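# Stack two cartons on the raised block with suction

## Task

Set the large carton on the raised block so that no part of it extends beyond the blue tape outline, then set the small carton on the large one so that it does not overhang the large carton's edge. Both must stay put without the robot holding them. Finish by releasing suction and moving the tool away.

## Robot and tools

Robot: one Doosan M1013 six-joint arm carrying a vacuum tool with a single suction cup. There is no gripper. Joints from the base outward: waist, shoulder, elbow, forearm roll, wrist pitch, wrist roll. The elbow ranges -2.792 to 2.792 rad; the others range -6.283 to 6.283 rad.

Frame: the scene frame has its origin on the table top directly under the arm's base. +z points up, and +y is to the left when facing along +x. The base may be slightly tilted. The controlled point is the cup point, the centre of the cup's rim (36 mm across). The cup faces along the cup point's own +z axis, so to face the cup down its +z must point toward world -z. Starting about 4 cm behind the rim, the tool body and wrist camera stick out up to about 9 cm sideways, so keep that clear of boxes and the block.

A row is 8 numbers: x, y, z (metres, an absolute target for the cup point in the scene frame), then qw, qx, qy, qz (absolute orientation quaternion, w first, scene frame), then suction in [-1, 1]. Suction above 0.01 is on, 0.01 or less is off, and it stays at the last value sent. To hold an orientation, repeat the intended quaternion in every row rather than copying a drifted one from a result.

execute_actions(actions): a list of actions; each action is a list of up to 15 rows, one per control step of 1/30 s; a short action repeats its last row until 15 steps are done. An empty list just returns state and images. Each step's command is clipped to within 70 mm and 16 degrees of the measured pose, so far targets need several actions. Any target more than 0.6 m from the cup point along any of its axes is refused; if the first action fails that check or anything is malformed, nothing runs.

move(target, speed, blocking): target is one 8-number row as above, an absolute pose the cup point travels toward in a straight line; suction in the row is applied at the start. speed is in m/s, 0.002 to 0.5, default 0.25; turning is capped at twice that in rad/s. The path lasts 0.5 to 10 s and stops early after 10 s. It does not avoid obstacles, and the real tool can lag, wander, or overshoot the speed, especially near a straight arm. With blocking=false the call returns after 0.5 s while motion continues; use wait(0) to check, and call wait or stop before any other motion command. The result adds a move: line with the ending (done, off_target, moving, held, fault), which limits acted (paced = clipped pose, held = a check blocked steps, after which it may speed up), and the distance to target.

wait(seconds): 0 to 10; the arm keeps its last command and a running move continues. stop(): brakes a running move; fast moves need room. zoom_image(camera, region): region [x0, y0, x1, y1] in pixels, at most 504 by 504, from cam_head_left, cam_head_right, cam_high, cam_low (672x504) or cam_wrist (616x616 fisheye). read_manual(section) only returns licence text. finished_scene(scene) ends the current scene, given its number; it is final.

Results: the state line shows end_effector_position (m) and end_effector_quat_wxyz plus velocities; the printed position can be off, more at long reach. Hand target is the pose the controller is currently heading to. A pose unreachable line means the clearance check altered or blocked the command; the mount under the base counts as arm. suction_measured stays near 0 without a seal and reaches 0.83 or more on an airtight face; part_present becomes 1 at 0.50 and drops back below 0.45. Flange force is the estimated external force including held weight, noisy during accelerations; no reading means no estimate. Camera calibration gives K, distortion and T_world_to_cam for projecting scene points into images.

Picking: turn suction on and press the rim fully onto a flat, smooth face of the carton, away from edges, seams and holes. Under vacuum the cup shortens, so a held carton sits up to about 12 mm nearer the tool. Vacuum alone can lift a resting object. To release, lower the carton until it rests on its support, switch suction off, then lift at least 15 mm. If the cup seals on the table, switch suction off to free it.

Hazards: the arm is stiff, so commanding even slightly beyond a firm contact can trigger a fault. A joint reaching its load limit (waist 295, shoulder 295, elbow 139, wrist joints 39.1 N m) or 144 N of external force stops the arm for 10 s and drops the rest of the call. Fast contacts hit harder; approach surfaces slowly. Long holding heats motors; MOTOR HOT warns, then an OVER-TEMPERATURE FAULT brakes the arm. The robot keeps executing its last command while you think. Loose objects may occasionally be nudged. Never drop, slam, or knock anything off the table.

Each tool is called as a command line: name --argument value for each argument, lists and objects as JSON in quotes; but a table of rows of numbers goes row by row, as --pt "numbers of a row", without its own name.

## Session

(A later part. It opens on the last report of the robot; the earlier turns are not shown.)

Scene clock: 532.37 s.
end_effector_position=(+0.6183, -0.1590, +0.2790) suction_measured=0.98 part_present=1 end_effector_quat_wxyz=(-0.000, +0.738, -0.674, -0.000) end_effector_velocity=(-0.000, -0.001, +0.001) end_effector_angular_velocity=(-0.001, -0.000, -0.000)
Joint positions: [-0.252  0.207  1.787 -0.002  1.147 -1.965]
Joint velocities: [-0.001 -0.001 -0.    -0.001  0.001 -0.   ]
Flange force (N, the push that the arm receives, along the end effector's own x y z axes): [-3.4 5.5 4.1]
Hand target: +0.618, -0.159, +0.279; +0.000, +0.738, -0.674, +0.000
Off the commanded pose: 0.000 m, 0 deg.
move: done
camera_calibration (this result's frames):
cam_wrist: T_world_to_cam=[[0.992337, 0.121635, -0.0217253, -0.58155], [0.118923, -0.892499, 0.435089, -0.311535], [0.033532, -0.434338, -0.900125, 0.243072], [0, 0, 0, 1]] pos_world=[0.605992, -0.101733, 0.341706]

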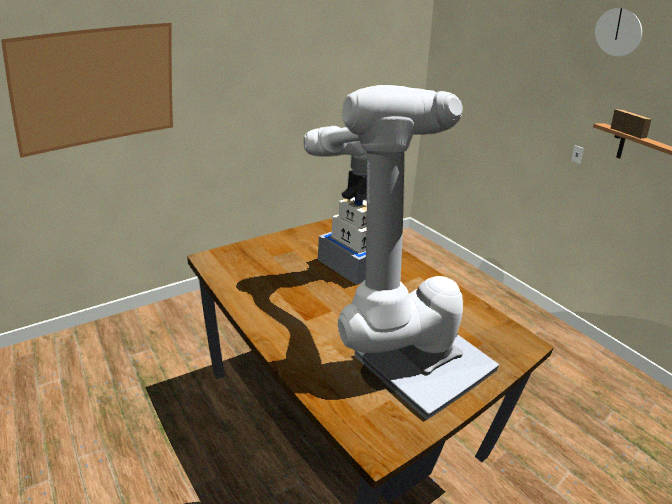

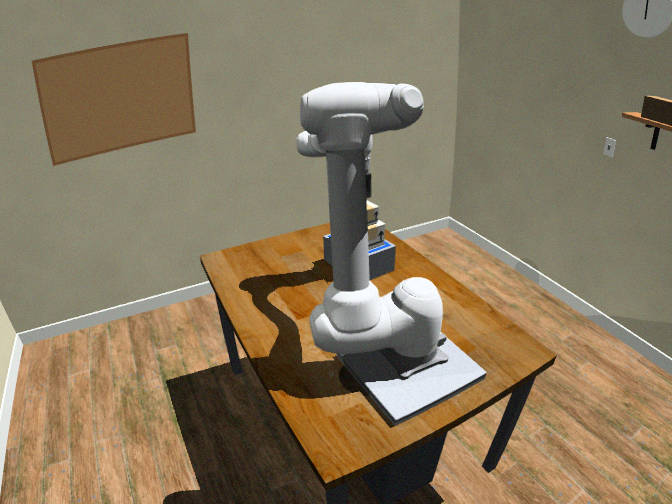

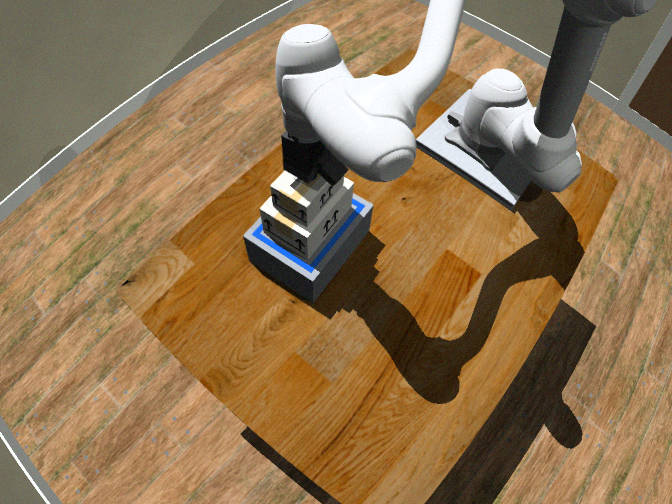

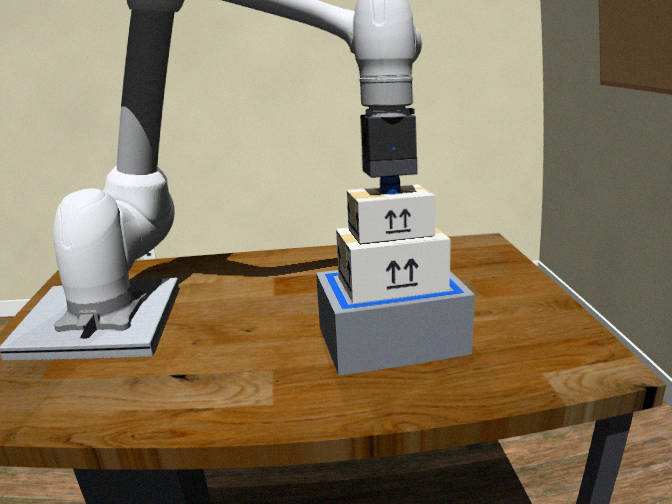

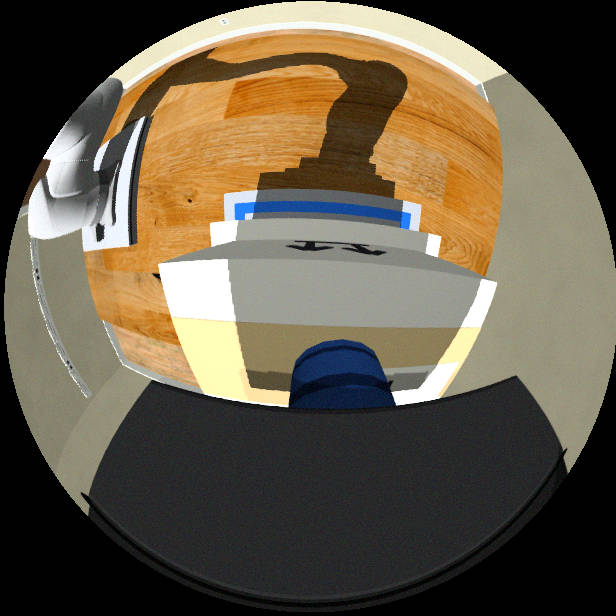

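move --target '[0.6183, -0.159, 0.2775, 0, -0.7385, 0.6743, 0, 1]' --speed 0.005

zoom_image --camera "cam_low" --region '[300, 140, 500, 330]'

Scene clock: 538.30 s.
end_effector_position=(+0.6183, -0.1590, +0.2775) suction_measured=0.98 part_present=1 end_effector_quat_wxyz=(-0.000, +0.738, -0.674, -0.000) end_effector_velocity=(-0.000, +0.000, -0.001) end_effector_angular_velocity=(+0.001, +0.001, -0.001)
Joint positions: [-0.252  0.208  1.789 -0.002  1.144 -1.965]
Joint velocities: [0.    0.001 0.    0.    0.    0.001]
Flange force (N, the push that the arm receives, along the end effector's own x y z axes): [1.1 5.4 3.4]
Hand target: +0.618, -0.159, +0.278; +0.000, +0.738, -0.674, +0.000
Off the commanded pose: 0.000 m, 0 deg.
move: done
camera_calibration (this result's frames):
cam_wrist: T_world_to_cam=[[0.992336, 0.121641, -0.0217282, -0.581582], [0.118929, -0.8925, 0.435085, -0.310879], [0.0335316, -0.434335, -0.900127, 0.241718], [0, 0, 0, 1]] pos_world=[0.605992, -0.101729, 0.340199]

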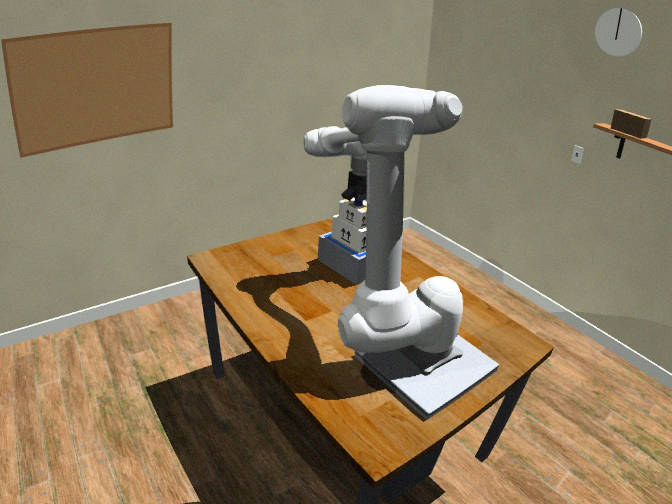

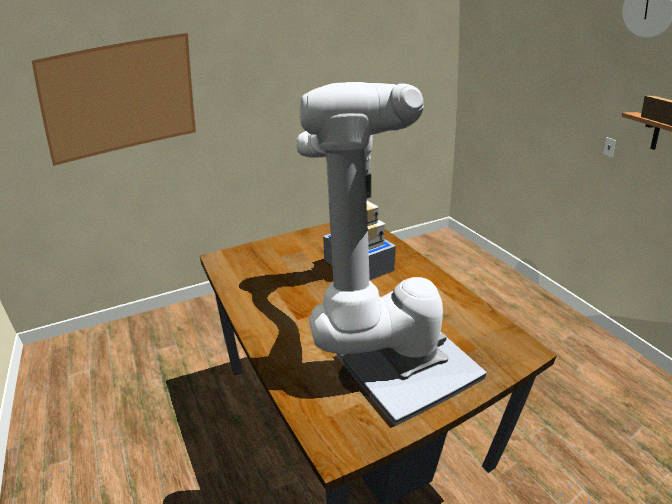

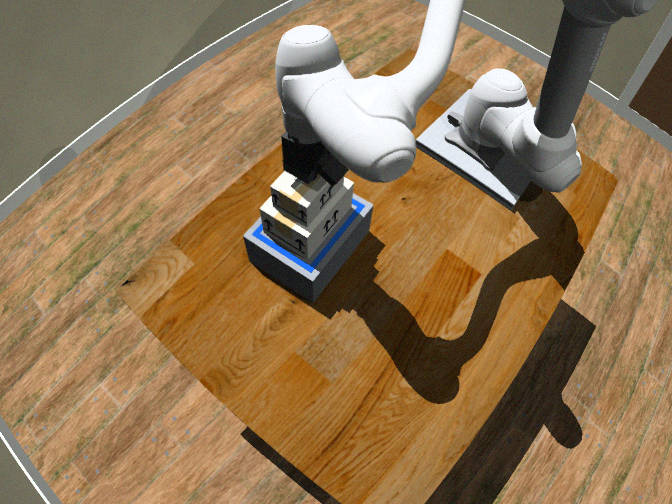

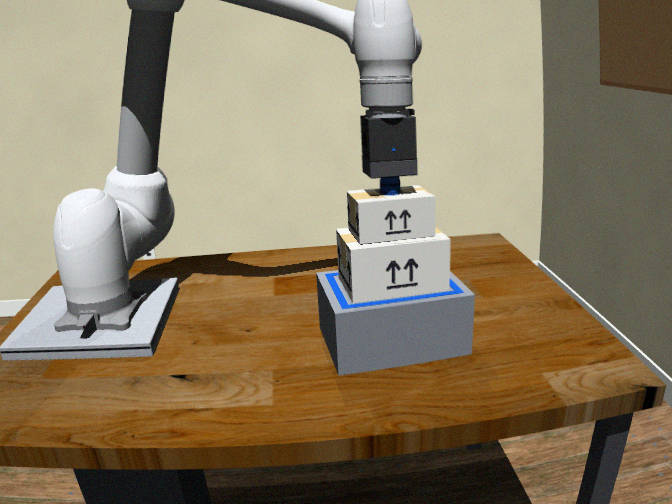

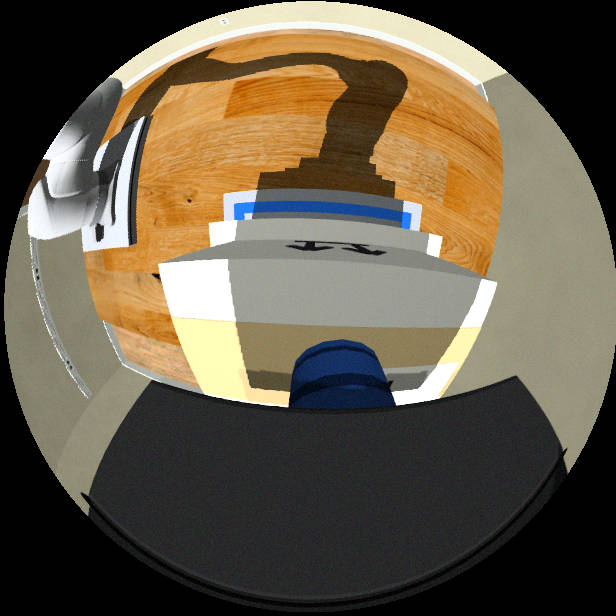

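Region (300, 140, 500, 330) of cam_low's 672x504 image, scaled by 2.520, with more detail than that image has; it fills the top 479 rows of this view, and the rest is white.

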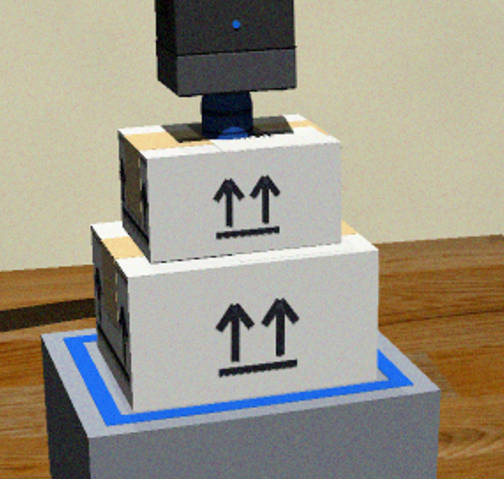

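The gap is gone. Release and lift.

execute_actions --actions '[[[0.6183, -0.159, 0.2775, 0, -0.7385, 0.6743, 0, -1]]]'

move --target '[0.6183, -0.159, 0.36, 0, -0.7385, 0.6743, 0, -1]' --speed 0.1

Scene clock: 545.30 s.
end_effector_position=(+0.6183, -0.1590, +0.2775) suction_measured=0.01 part_present=0 end_effector_quat_wxyz=(+0.000, +0.738, -0.674, +0.000) end_effector_velocity=(-0.000, +0.000, +0.000) end_effector_angular_velocity=(-0.000, -0.001, +0.001)
Joint positions: [-0.252  0.208  1.789 -0.002  1.144 -1.965]
Joint velocities: [ 0.001 -0.001  0.    -0.    -0.001 -0.   ]
Flange force (N, the push that the arm receives, along the end effector's own x y z axes): [-0.6 4.6 -13.7]
Hand target: +0.618, -0.159, +0.278; +0.000, +0.738, -0.674, +0.000
Off the commanded pose: 0.000 m, 0 deg.
camera_calibration (this result's frames):
cam_wrist: T_world_to_cam=[[0.992336, 0.121643, -0.0217414, -0.581571], [0.118937, -0.892488, 0.435109, -0.310899], [0.0335241, -0.43436, -0.900115, 0.241708], [0, 0, 0, 1]] pos_world=[0.605988, -0.101741, 0.340196]

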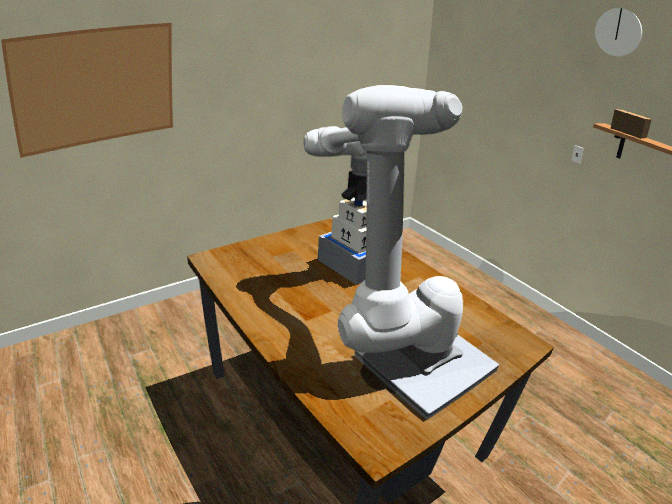

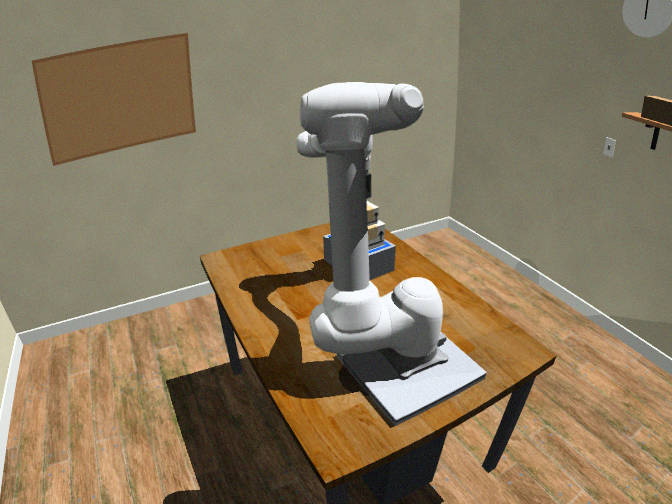

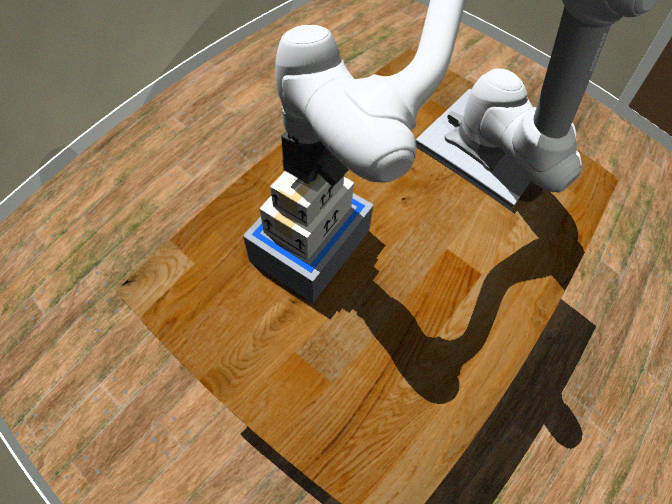

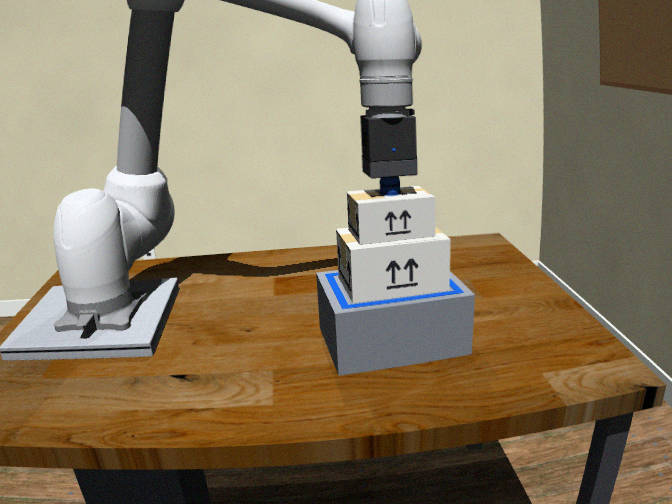

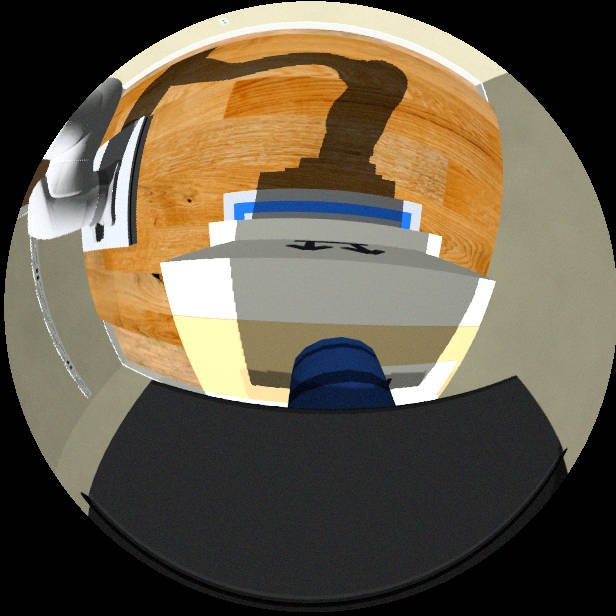

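Scene clock: 546.40 s.
end_effector_position=(+0.6183, -0.1590, +0.3600) suction_measured=0.01 part_present=0 end_effector_quat_wxyz=(-0.000, +0.738, -0.674, +0.000) end_effector_velocity=(-0.000, +0.002, +0.001) end_effector_angular_velocity=(+0.002, +0.001, +0.001)
Joint positions: [-0.252  0.162  1.688 -0.002  1.291 -1.965]
Joint velocities: [ 0.002 -0.001 -0.     0.001  0.003  0.   ]
Flange force (N, the push that the arm receives, along the end effector's own x y z axes): [-2.1 8.4 -1.6]
Hand target: +0.618, -0.159, +0.360; -0.000, +0.738, -0.674, -0.000
Off the commanded pose: 0.000 m, 0 deg.
move: done
camera_calibration (this result's frames):
cam_wrist: T_world_to_cam=[[0.992338, 0.121631, -0.0217239, -0.579785], [0.118918, -0.89249, 0.43511, -0.346781], [0.0335347, -0.434359, -0.900115, 0.315927], [0, 0, 0, 1]] pos_world=[0.605987, -0.101752, 0.422664]

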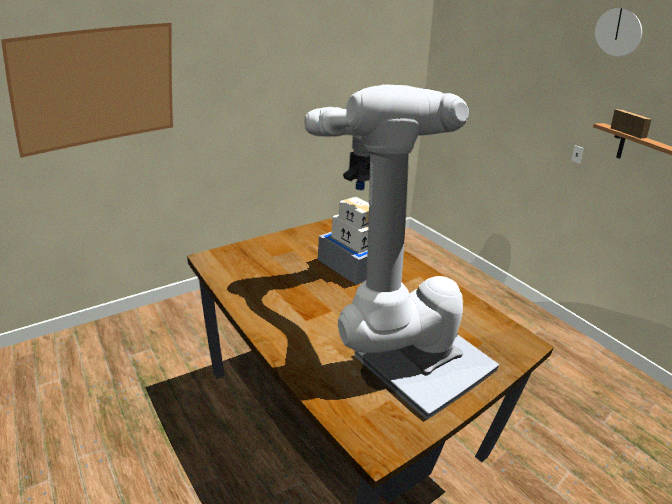

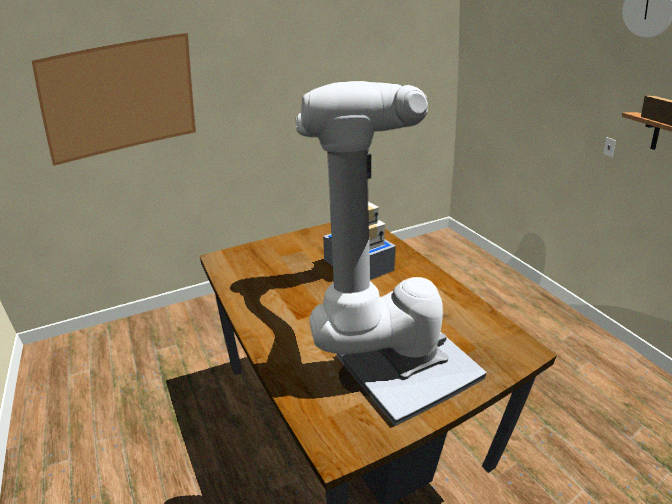

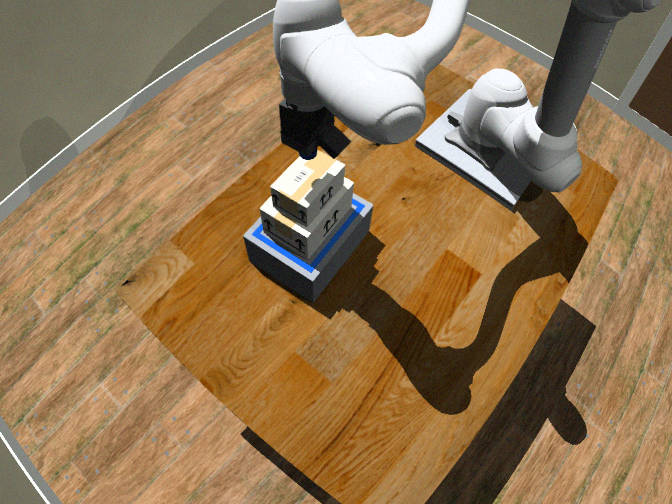

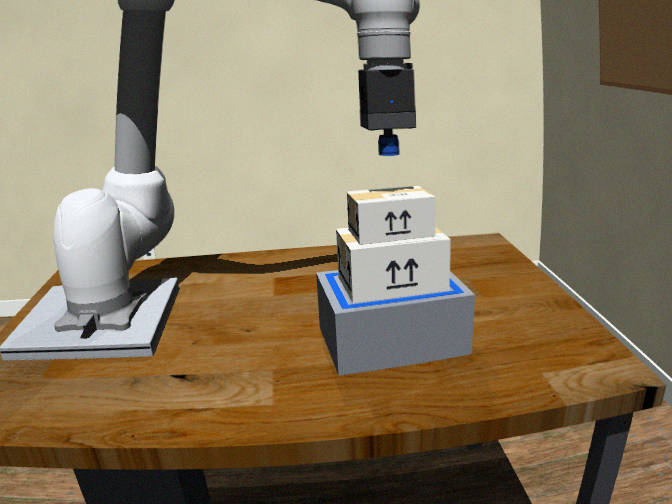

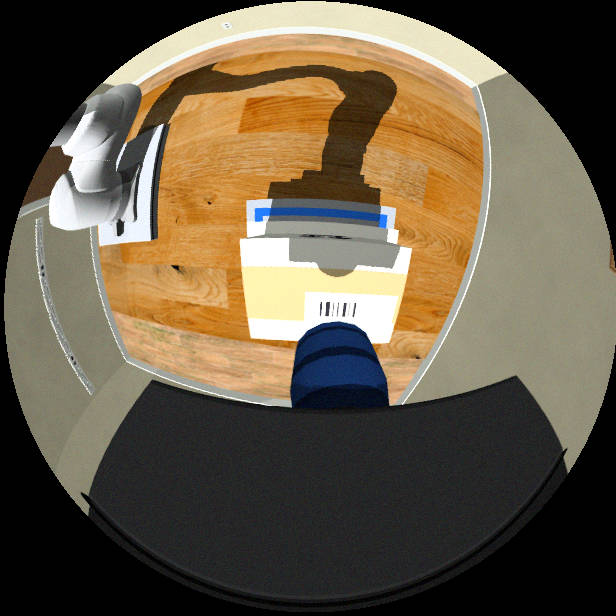

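move --target '[0.56, -0.06, 0.42, 0, -0.7385, 0.6743, 0, -1]' --speed 0.2

zoom_image --camera "cam_high" --region '[230, 120, 400, 310]'

Scene clock: 551.30 s.
end_effector_position=(+0.5600, -0.0600, +0.4199) suction_measured=0.01 part_present=0 end_effector_quat_wxyz=(-0.000, +0.738, -0.674, -0.000) end_effector_velocity=(+0.001, -0.000, -0.000) end_effector_angular_velocity=(-0.001, -0.001, -0.001)
Joint positions: [-0.114  0.02   1.735 -0.002  1.387 -1.827]
Joint velocities: [ 0.     0.001 -0.001 -0.001 -0.001  0.001]
Flange force (N, the push that the arm receives, along the end effector's own x y z axes): [-0.1 1.8 1.4]
Hand target: +0.560, -0.060, +0.420; -0.000, +0.738, -0.674, -0.000
Off the commanded pose: 0.000 m, 0 deg.
move: done
camera_calibration (this result's frames):
cam_wrist: T_world_to_cam=[[0.992343, 0.121585, -0.0217529, -0.532654], [0.118898, -0.892613, 0.434862, -0.277463], [0.0334558, -0.434119, -0.900234, 0.414893], [0, 0, 0, 1]] pos_world=[0.547685, -0.00279129, 0.482572]

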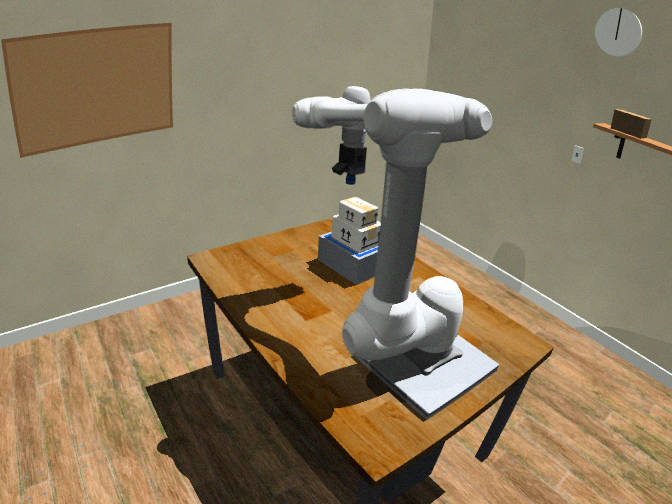

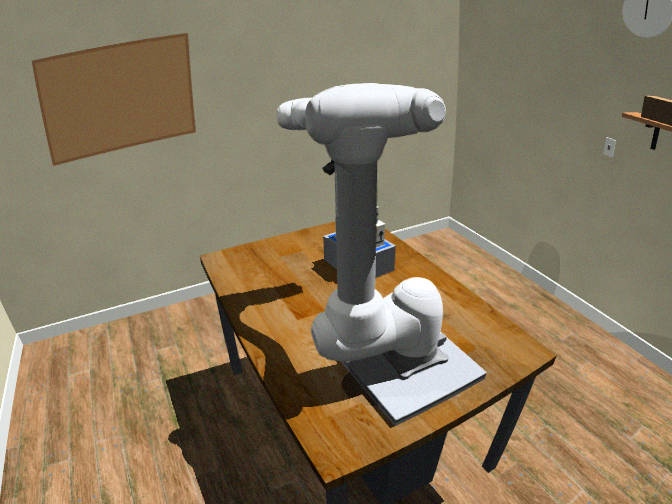

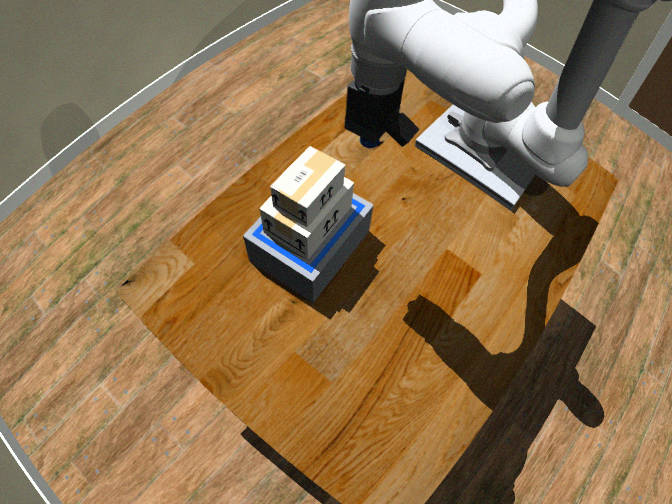

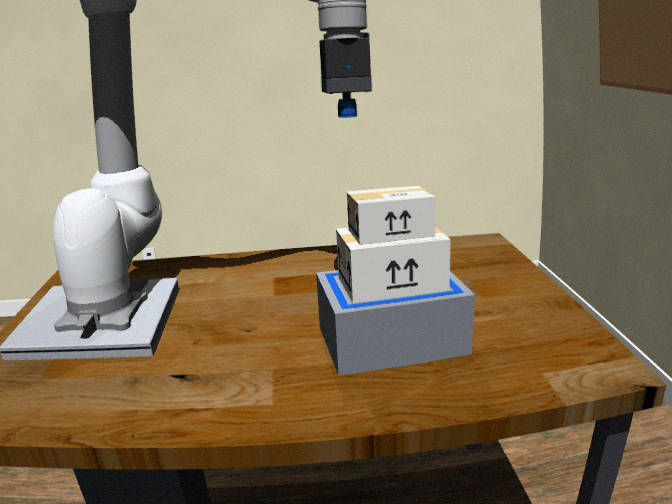

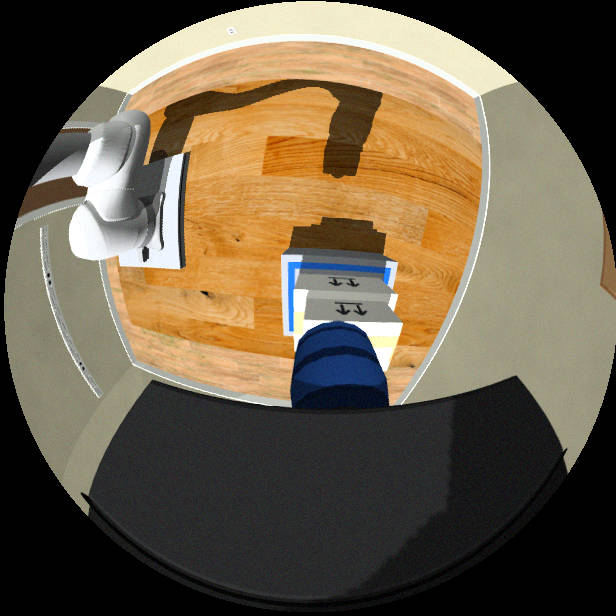

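Region (230, 120, 400, 310) of cam_high's 672x504 image, scaled by 2.653, with more detail than that image has; it fills the left 451 columns of this view, and the rest is white.

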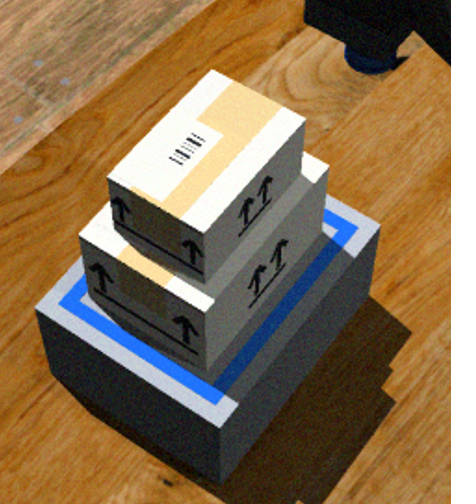

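finished_scene --scene 1

The scene is finished: the task was done.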